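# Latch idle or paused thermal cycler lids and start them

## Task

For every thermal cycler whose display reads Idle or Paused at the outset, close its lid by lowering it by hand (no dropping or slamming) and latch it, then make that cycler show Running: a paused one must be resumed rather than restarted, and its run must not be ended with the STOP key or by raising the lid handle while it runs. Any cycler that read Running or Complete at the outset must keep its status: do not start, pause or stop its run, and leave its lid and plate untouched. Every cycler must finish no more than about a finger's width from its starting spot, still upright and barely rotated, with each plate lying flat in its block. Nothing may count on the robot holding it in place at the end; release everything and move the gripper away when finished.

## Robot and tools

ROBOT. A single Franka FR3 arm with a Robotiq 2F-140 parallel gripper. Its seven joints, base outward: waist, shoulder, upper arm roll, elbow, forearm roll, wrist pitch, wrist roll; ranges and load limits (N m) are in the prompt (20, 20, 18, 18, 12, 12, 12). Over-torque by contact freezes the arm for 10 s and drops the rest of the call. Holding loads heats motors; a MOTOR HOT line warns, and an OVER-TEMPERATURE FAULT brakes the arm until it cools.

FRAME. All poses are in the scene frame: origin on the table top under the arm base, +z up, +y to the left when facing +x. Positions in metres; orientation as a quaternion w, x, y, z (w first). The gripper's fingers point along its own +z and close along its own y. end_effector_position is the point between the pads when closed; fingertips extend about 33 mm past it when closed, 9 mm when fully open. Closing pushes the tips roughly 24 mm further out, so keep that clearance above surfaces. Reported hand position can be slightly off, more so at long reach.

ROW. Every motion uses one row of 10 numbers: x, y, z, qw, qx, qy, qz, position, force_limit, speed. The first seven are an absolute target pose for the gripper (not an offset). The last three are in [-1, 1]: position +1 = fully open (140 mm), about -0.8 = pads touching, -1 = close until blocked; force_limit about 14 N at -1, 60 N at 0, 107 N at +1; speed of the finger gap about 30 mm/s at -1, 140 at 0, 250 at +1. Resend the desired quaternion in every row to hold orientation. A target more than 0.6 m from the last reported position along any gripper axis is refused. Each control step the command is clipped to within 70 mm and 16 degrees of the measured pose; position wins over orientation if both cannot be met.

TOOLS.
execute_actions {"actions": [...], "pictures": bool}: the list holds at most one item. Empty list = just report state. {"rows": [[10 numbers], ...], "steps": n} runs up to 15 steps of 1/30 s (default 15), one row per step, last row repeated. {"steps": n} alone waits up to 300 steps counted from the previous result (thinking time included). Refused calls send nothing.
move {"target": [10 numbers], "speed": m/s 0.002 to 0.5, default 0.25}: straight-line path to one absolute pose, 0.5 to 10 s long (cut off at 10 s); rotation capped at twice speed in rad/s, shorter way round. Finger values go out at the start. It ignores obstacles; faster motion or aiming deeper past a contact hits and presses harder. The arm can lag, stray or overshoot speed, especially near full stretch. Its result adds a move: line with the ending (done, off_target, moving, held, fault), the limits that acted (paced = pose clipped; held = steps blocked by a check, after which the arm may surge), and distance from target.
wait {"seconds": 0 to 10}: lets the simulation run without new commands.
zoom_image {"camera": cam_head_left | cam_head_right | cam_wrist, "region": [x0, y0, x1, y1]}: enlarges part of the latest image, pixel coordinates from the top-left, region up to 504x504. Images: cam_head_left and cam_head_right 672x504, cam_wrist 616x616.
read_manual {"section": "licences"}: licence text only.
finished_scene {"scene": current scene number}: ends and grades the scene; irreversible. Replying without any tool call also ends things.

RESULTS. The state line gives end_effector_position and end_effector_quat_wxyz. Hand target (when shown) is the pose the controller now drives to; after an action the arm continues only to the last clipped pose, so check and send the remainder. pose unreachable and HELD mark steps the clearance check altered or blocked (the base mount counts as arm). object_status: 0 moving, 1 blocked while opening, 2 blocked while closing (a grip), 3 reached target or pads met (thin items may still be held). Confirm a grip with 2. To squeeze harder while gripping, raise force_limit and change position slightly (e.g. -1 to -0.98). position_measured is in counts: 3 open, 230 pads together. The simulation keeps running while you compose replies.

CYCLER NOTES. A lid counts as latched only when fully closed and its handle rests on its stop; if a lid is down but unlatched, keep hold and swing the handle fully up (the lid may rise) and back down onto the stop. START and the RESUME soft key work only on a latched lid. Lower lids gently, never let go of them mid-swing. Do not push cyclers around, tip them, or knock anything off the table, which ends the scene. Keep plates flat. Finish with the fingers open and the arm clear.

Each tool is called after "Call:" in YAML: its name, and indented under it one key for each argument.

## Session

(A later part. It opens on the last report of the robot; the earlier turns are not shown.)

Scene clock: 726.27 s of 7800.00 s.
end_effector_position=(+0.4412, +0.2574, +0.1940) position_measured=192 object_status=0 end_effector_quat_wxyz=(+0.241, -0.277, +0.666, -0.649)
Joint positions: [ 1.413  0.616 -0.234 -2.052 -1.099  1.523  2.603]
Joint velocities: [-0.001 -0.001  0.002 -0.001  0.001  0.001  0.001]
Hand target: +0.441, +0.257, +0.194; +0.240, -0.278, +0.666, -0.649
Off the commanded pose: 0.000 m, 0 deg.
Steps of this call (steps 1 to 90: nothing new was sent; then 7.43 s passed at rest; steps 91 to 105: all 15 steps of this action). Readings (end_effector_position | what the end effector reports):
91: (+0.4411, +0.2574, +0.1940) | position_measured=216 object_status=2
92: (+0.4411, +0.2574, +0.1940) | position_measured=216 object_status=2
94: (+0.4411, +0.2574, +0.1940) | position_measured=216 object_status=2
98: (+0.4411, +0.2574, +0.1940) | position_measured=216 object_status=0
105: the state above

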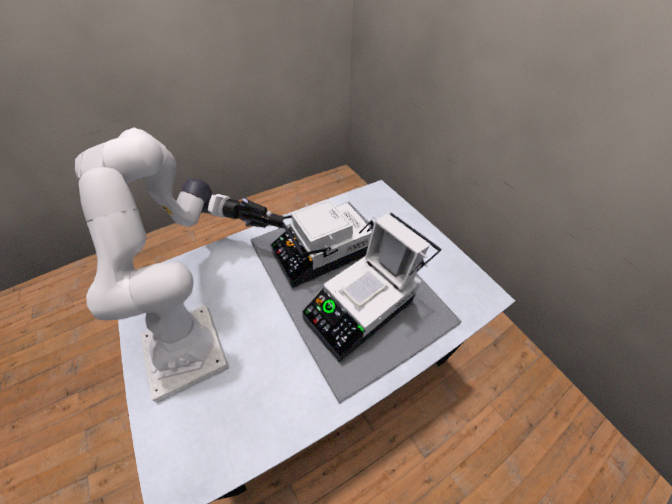

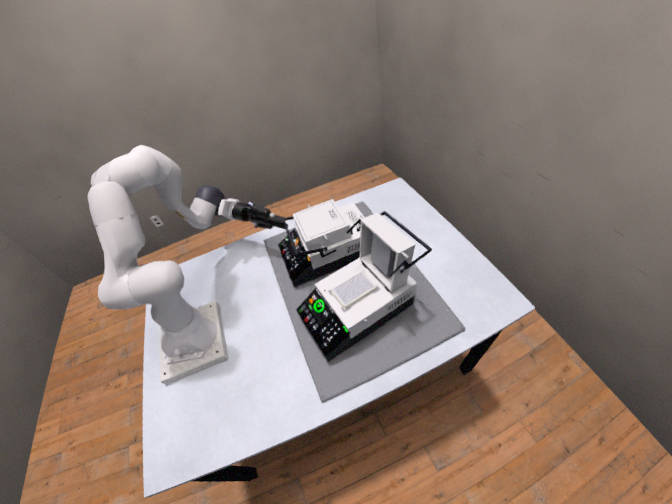

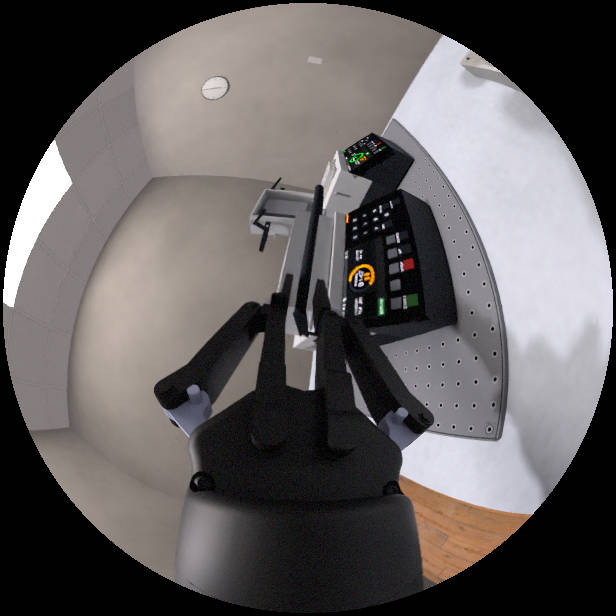

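Call:
move:
  target: [0.385,0.314,0.200,0.240,-0.278,0.666,-0.649,-0.5,-0.2,-0.5]
  speed: 0.08

Scene clock: 738.37 s of 7800.00 s.
end_effector_position=(+0.3853, +0.3150, +0.2000) position_measured=192 object_status=3 end_effector_quat_wxyz=(+0.244, -0.277, +0.668, -0.646)
Joint positions: [ 1.492  0.662 -0.173 -1.925 -1.002  1.405  2.576]
Joint velocities: [-0.002 -0.    -0.    -0.     0.003 -0.011 -0.007]
Hand target: +0.384, +0.314, +0.200; +0.240, -0.278, +0.667, -0.649
Off the commanded pose: 0.001 m, 1 deg.
After step 90, 7.67 s passed at rest.
move: done

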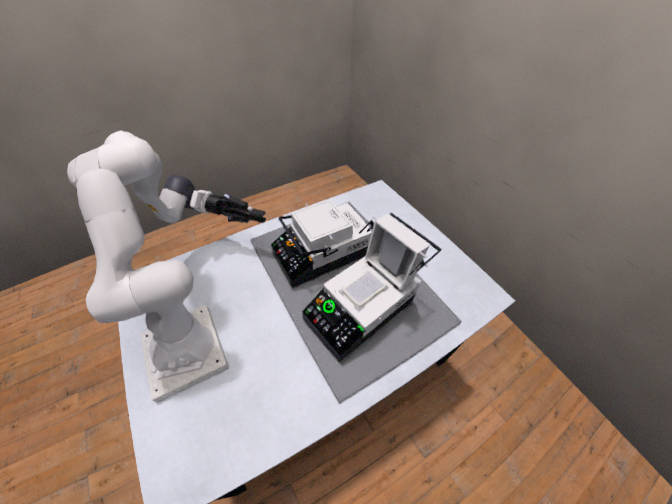

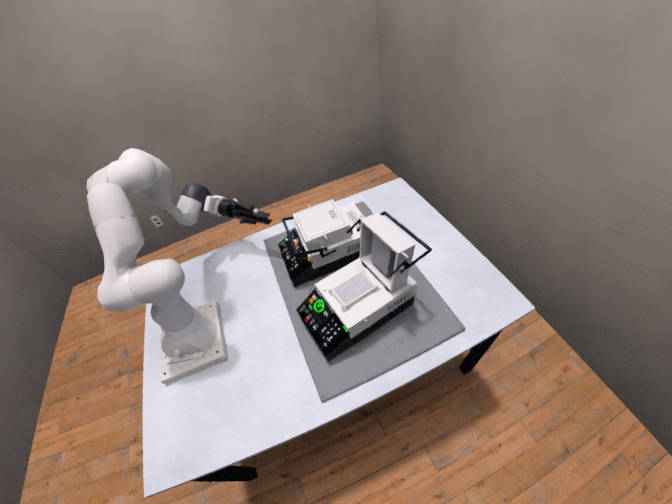

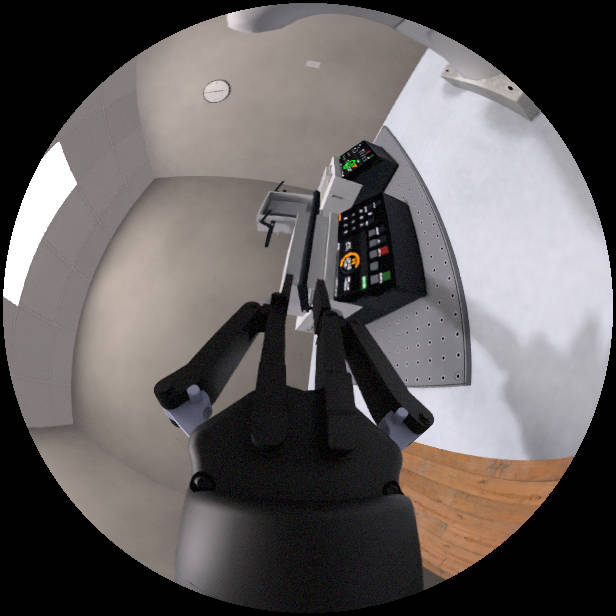

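Call:
move:
  target: [0.41,0.25,0.22,-0.0907,0.6888,-0.7132,0.0939,-0.25,-0.5,0]
  speed: 0.15

Scene clock: 787.90 s of 7800.00 s.
end_effector_position=(+0.4130, +0.2429, +0.2176) position_measured=160 object_status=3 end_effector_quat_wxyz=(-0.078, +0.678, -0.725, +0.095)
Joint positions: [ 1.501 -0.414 -0.848 -2.522 -0.658  2.308  1.139]
Joint velocities: [ 0.004  0.    -0.004  0.     0.    -0.005 -0.029]
Hand target: +0.413, +0.243, +0.219; -0.077, +0.682, -0.721, +0.095
Off the commanded pose: 0.008 m, 2 deg.
After step 90, 40.83 s passed at rest.
move: off_target

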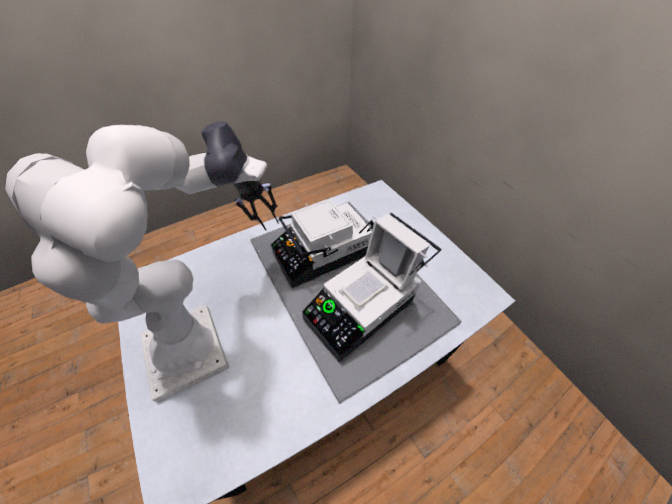

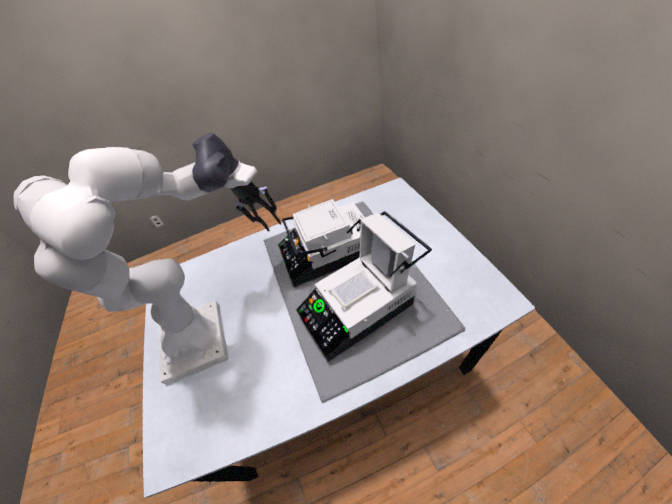

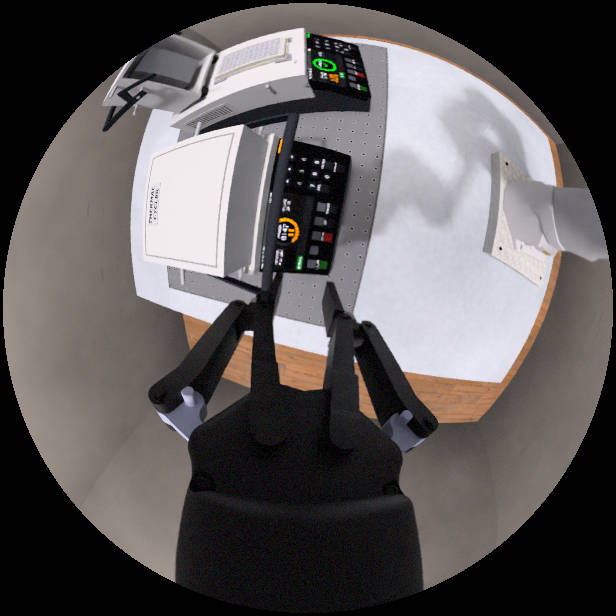

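Call:
move:
  target: [0.415,0.235,0.15,-0.0907,0.6888,-0.7132,0.0939,-0.25,-0.5,0]
  speed: 0.08

Call:
zoom_image:
  camera: "cam_wrist"
  region: [200,140,420,360]

Scene clock: 807.33 s of 7800.00 s.
end_effector_position=(+0.4152, +0.2347, +0.1505) position_measured=160 object_status=3 end_effector_quat_wxyz=(-0.090, +0.689, -0.713, +0.094)
Joint positions: [ 1.528 -0.274 -0.97  -2.62  -0.701  2.573  1.13 ]
Joint velocities: [-0.     0.001 -0.001  0.001 -0.     0.013 -0.001]
Hand target: +0.415, +0.235, +0.150; -0.091, +0.690, -0.712, +0.094
Off the commanded pose: 0.001 m, 0 deg.
After step 90, 14.97 s passed at rest.
move: done

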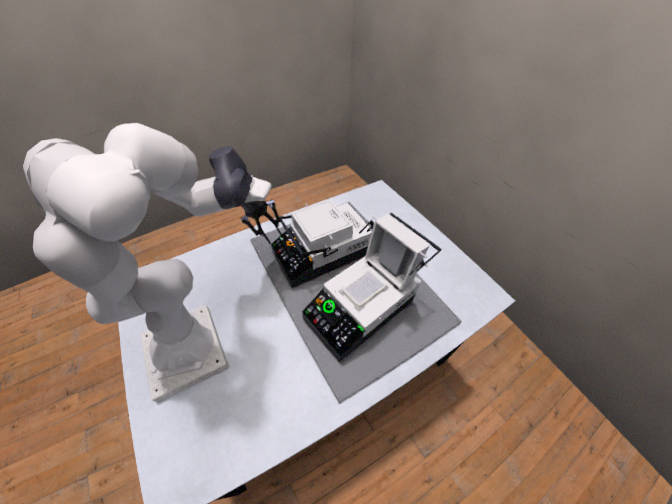

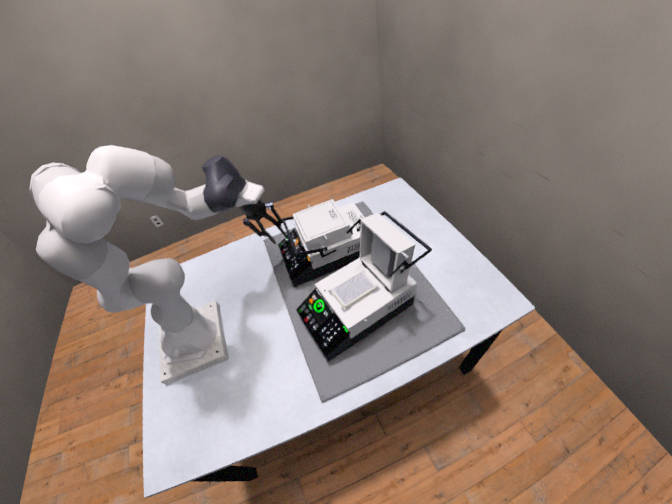

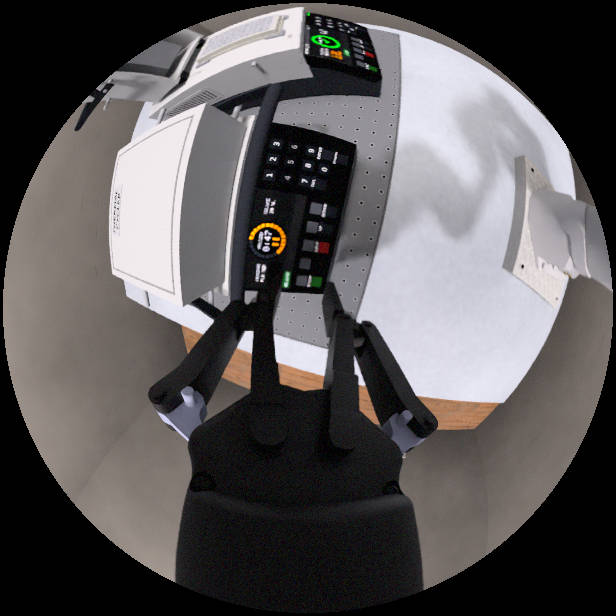

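Region (200, 140, 420, 360) of cam_wrist's 616x616 image, scaled by 2.291, with more detail than that image has.

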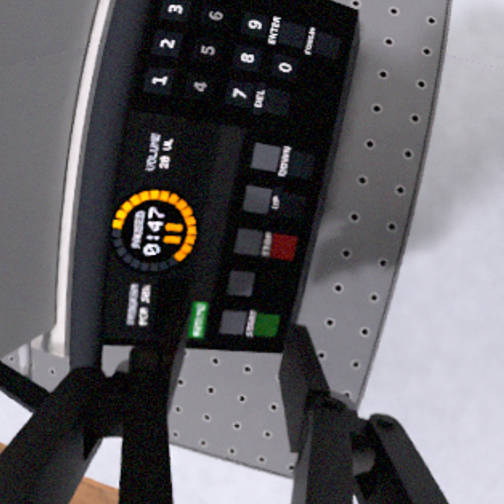

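Call:
move:
  target: [0.3940,0.2486,0.1356,-0.0907,0.6888,-0.7132,0.0939,-0.25,-0.5,0]
  speed: 0.05

Call:
zoom_image:
  camera: "cam_wrist"
  region: [200,160,420,380]

Scene clock: 858.70 s of 7800.00 s.
end_effector_position=(+0.3941, +0.2492, +0.1362) position_measured=160 object_status=3 end_effector_quat_wxyz=(-0.090, +0.692, -0.710, +0.093)
Joint positions: [ 1.529 -0.244 -0.927 -2.655 -0.705  2.615  1.184]
Joint velocities: [-0.006  0.     0.006 -0.001  0.     0.011  0.027]
Hand target: +0.394, +0.249, +0.135; -0.091, +0.689, -0.713, +0.094
Off the commanded pose: 0.001 m, 1 deg.
After step 90, 47.37 s passed at rest.
move: done

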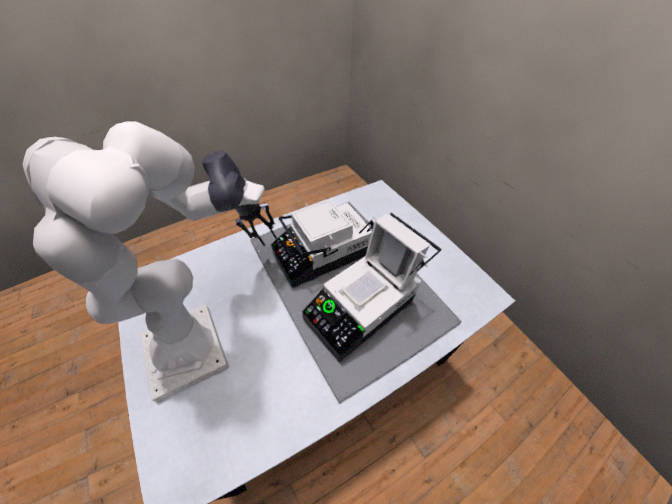

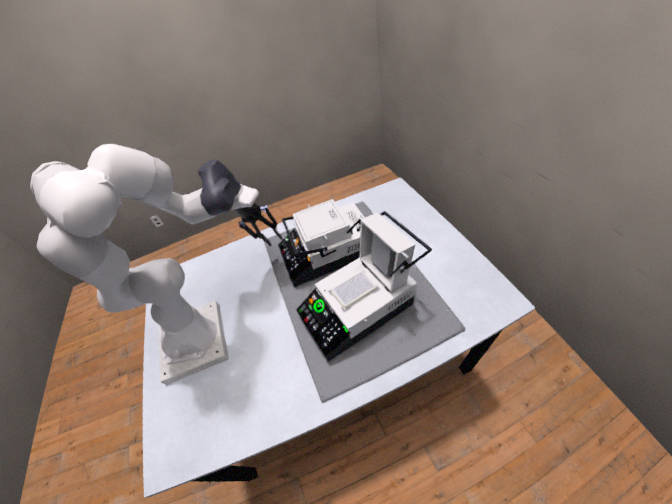

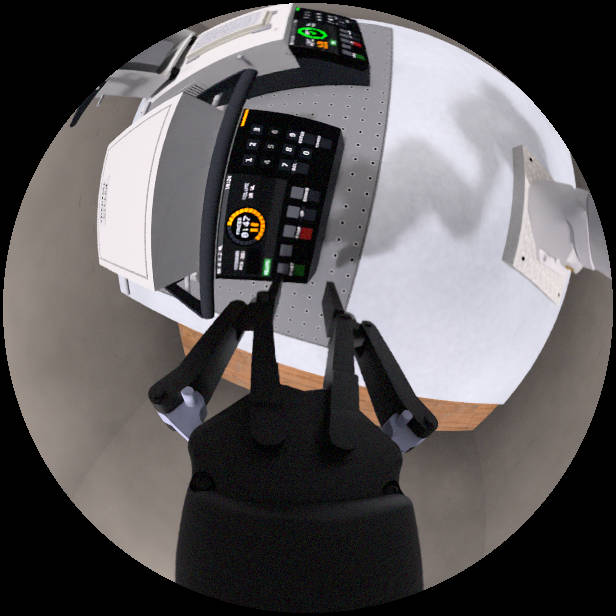

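Region (200, 160, 420, 380) of cam_wrist's 616x616 image, scaled by 2.291, with more detail than that image has.

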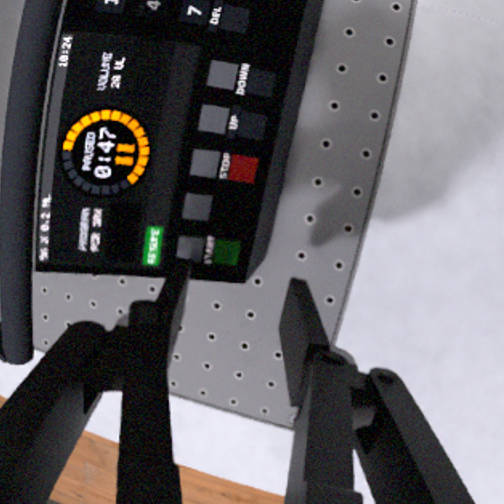

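Call:
move:
  target: [0.3943,0.2421,0.1238,-0.0907,0.6888,-0.7132,0.0939,-0.25,-0.5,0]
  speed: 0.02

Call:
zoom_image:
  camera: "cam_wrist"
  region: [200,160,420,380]

Scene clock: 916.23 s of 7800.00 s.
end_effector_position=(+0.3937, +0.2427, +0.1246) position_measured=160 object_status=3 end_effector_quat_wxyz=(-0.090, +0.689, -0.713, +0.093)
Joint positions: [ 1.527 -0.215 -0.946 -2.672 -0.711  2.659  1.192]
Joint velocities: [-0.001  0.002 -0.002  0.001 -0.001  0.02   0.001]
Hand target: +0.394, +0.242, +0.124; -0.091, +0.689, -0.713, +0.094
Off the commanded pose: 0.001 m, 0 deg.
After step 90, 53.57 s passed at rest.
move: done

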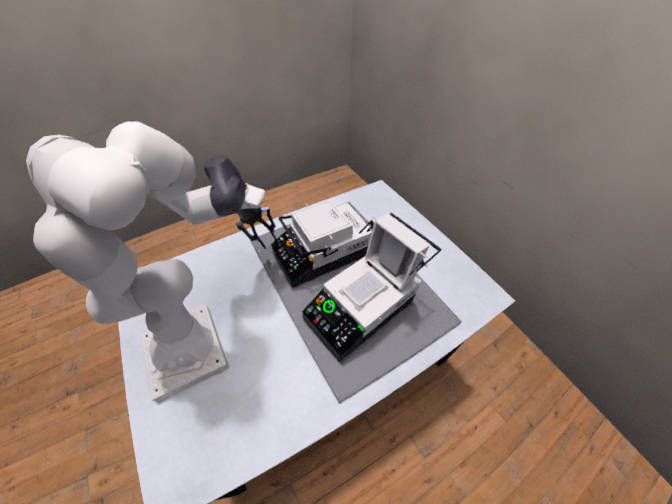

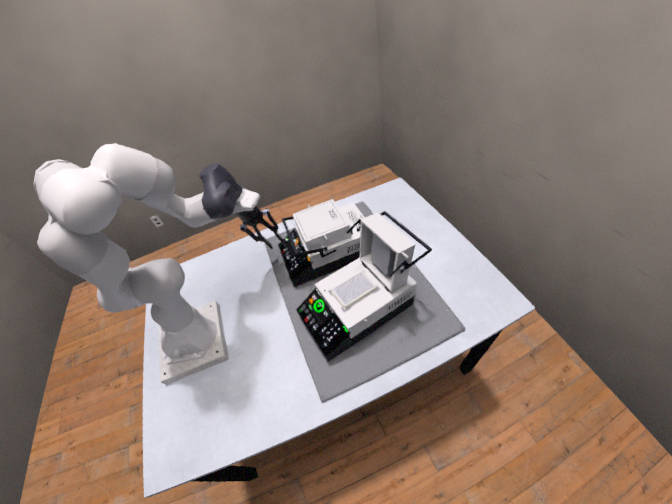

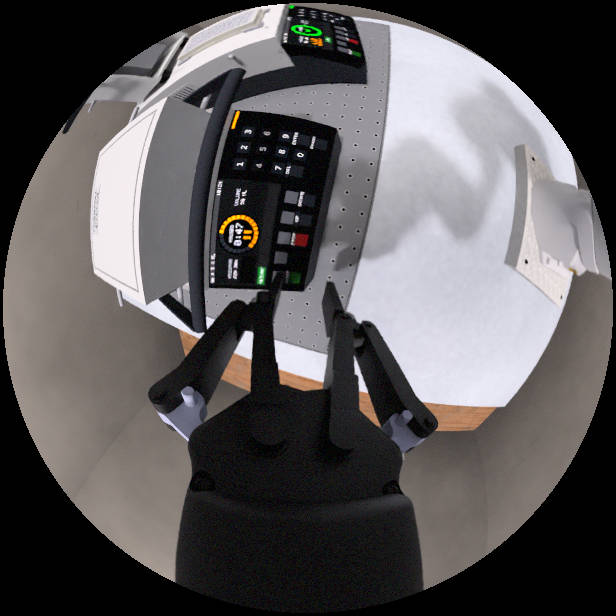

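Region (200, 160, 420, 380) of cam_wrist's 616x616 image, scaled by 2.291, with more detail than that image has.

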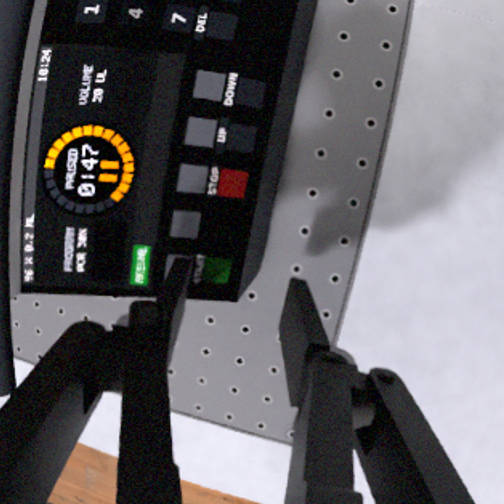

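Call:
move:
  target: [0.3960,0.2422,0.1165,-0.0907,0.6888,-0.7132,0.0939,-0.25,-0.5,0]
  speed: 0.01

Scene clock: 929.73 s of 7800.00 s.
end_effector_position=(+0.3966, +0.2418, +0.1177) position_measured=160 object_status=3 end_effector_quat_wxyz=(-0.091, +0.687, -0.715, +0.094)
Joint positions: [ 1.542 -0.182 -0.969 -2.673 -0.703  2.692  1.19 ]
Joint velocities: [ 0.006 -0.001 -0.012  0.001  0.001  0.003 -0.001]
Hand target: +0.396, +0.242, +0.117; -0.091, +0.689, -0.713, +0.094
Off the commanded pose: 0.001 m, 0 deg.
After step 90, 9.40 s passed at rest.
move: done

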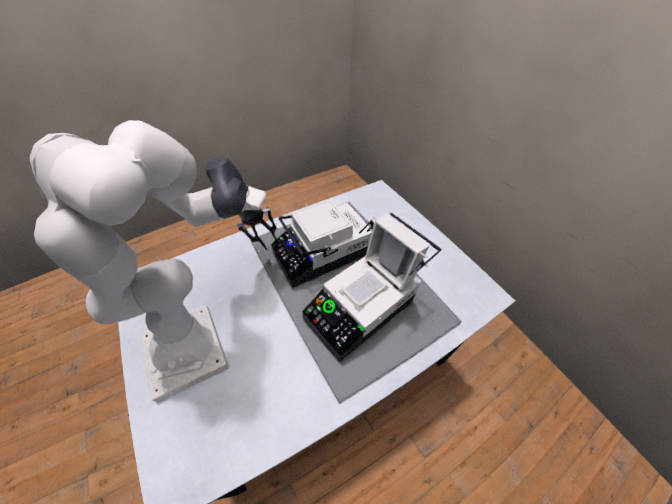

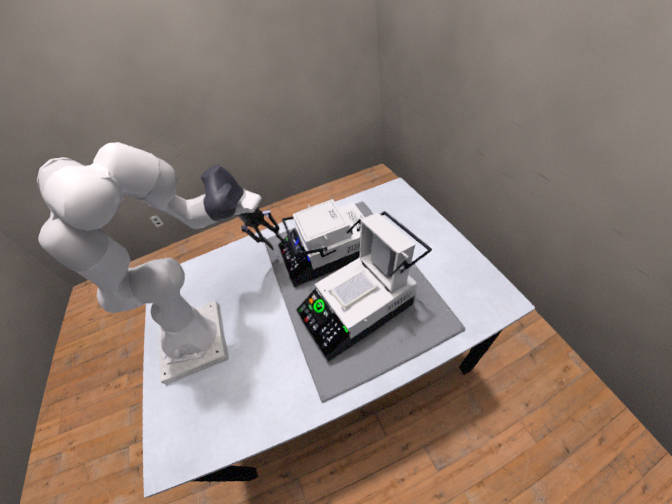

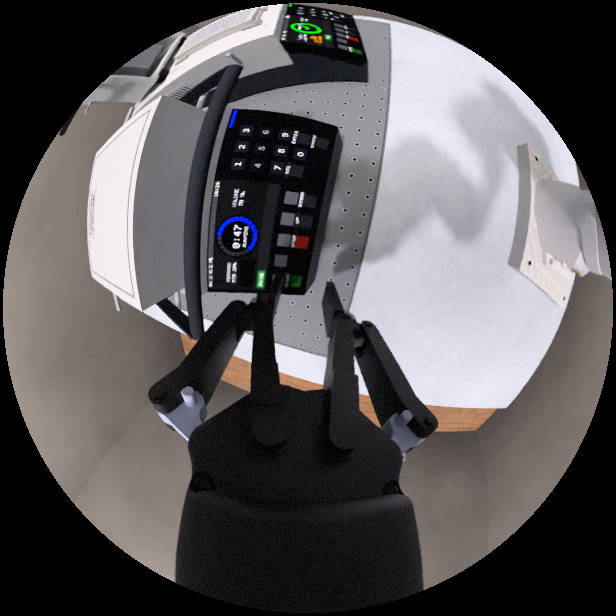

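Ring turned blue (Running). Retreat immediately.

Call:
move:
  target: [0.3810,0.2422,0.1750,-0.0907,0.6888,-0.7132,0.0939,-0.25,-0.5,0]
  speed: 0.06

Call:
move:
  target: [0.33,0.20,0.32,-0.0907,0.6888,-0.7132,0.0939,-0.25,-0.5,0]
  speed: 0.15

Call:
zoom_image:
  camera: "cam_head_left"
  region: [250,190,470,370]

Scene clock: 945.33 s of 7800.00 s.
end_effector_position=(+0.3812, +0.2424, +0.1743) position_measured=160 object_status=3 end_effector_quat_wxyz=(-0.091, +0.690, -0.712, +0.094)
Joint positions: [ 1.447 -0.41  -0.815 -2.668 -0.744  2.454  1.211]
Joint velocities: [-0.001 -0.003 -0.001 -0.001  0.    -0.011  0.001]
Hand target: +0.381, +0.242, +0.175; -0.091, +0.688, -0.714, +0.094
Off the commanded pose: 0.001 m, 0 deg.
After step 90, 11.07 s passed at rest.
move: done

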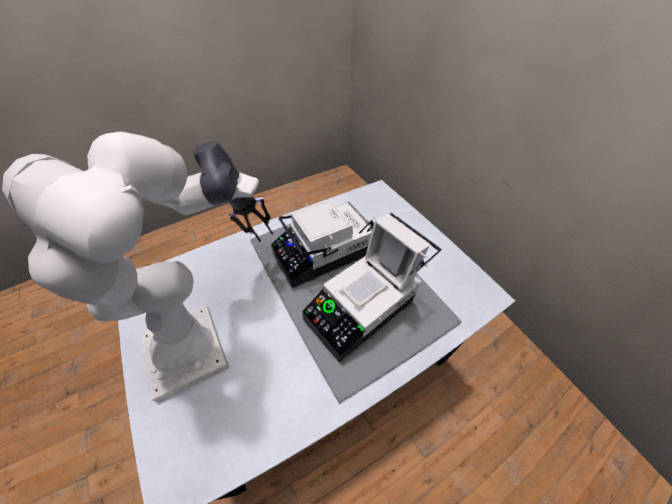

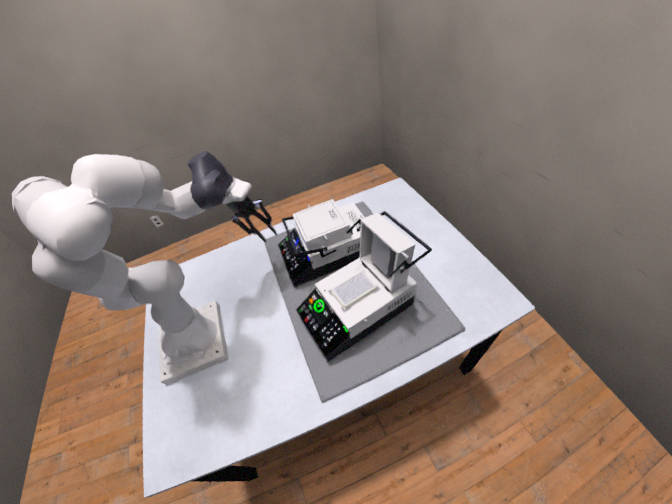

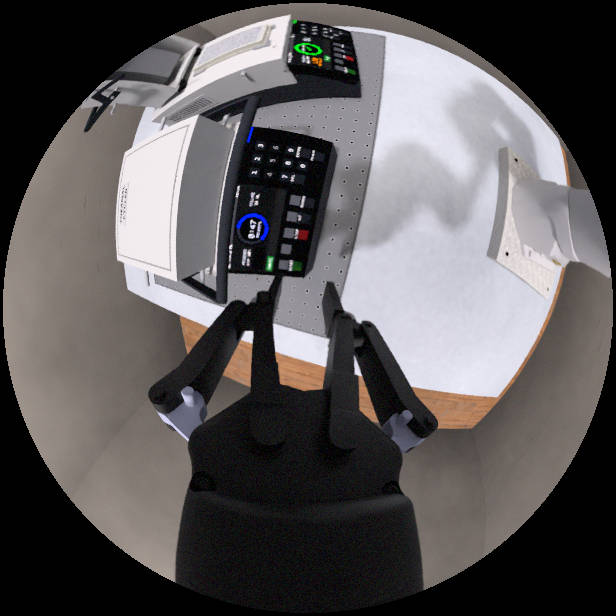

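Scene clock: 947.10 s of 7800.00 s.
end_effector_position=(+0.3298, +0.1999, +0.3200) position_measured=160 object_status=3 end_effector_quat_wxyz=(-0.091, +0.685, -0.717, +0.093)
Joint positions: [ 1.322 -0.857 -0.515 -2.611 -0.625  1.922  1.143]
Joint velocities: [ 0.001 -0.002 -0.     0.     0.001 -0.013 -0.006]
Hand target: +0.329, +0.200, +0.321; -0.090, +0.687, -0.715, +0.092
Off the commanded pose: 0.000 m, 1 deg.
move: done

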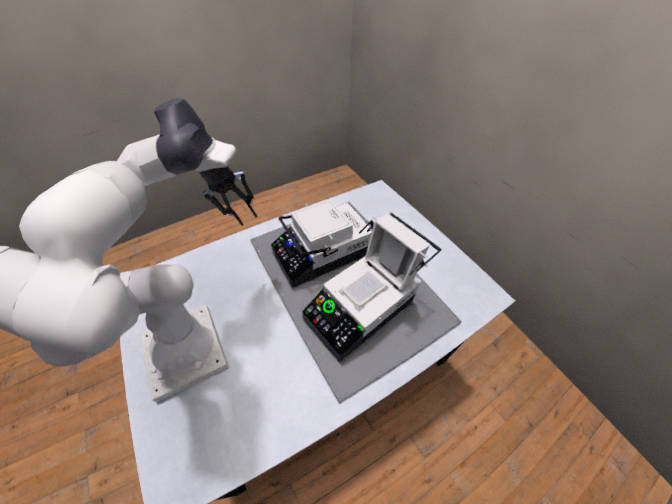

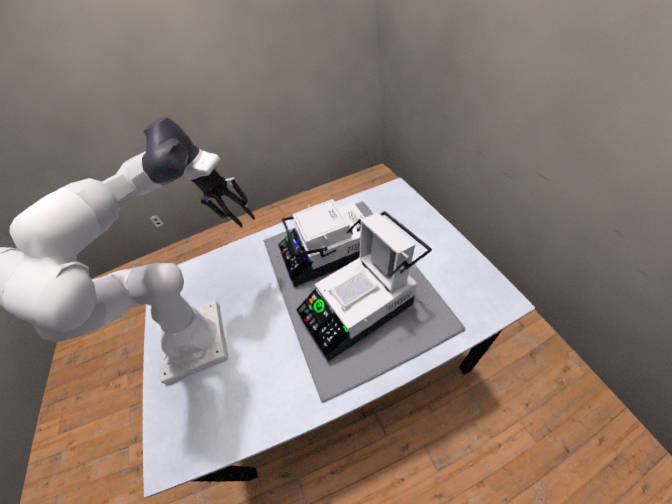

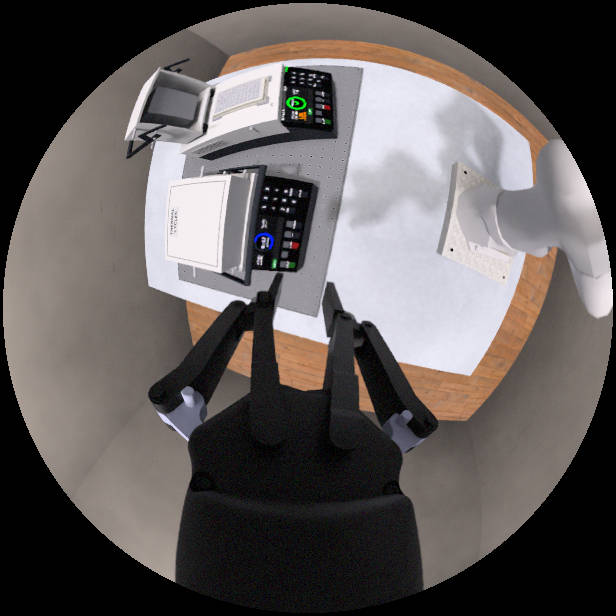

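Region (250, 190, 470, 370) of cam_head_left's 672x504 image, scaled by 2.291, with more detail than that image has; it fills the top 412 rows of this view, and the rest is white.

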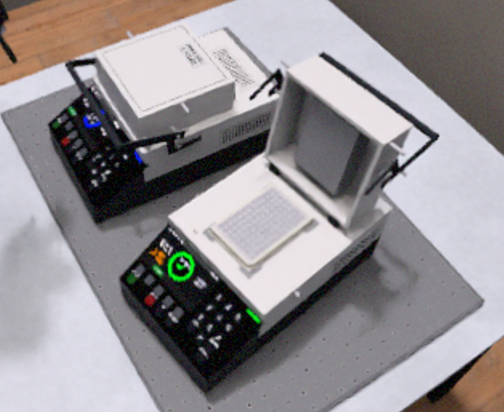

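The +y cycler now shows Running (blue ring) with its lid latched. The Complete cycler is untouched, and the arm is clear.

Call:
finished_scene:
  scene: 2

The scene is finished: the task was done.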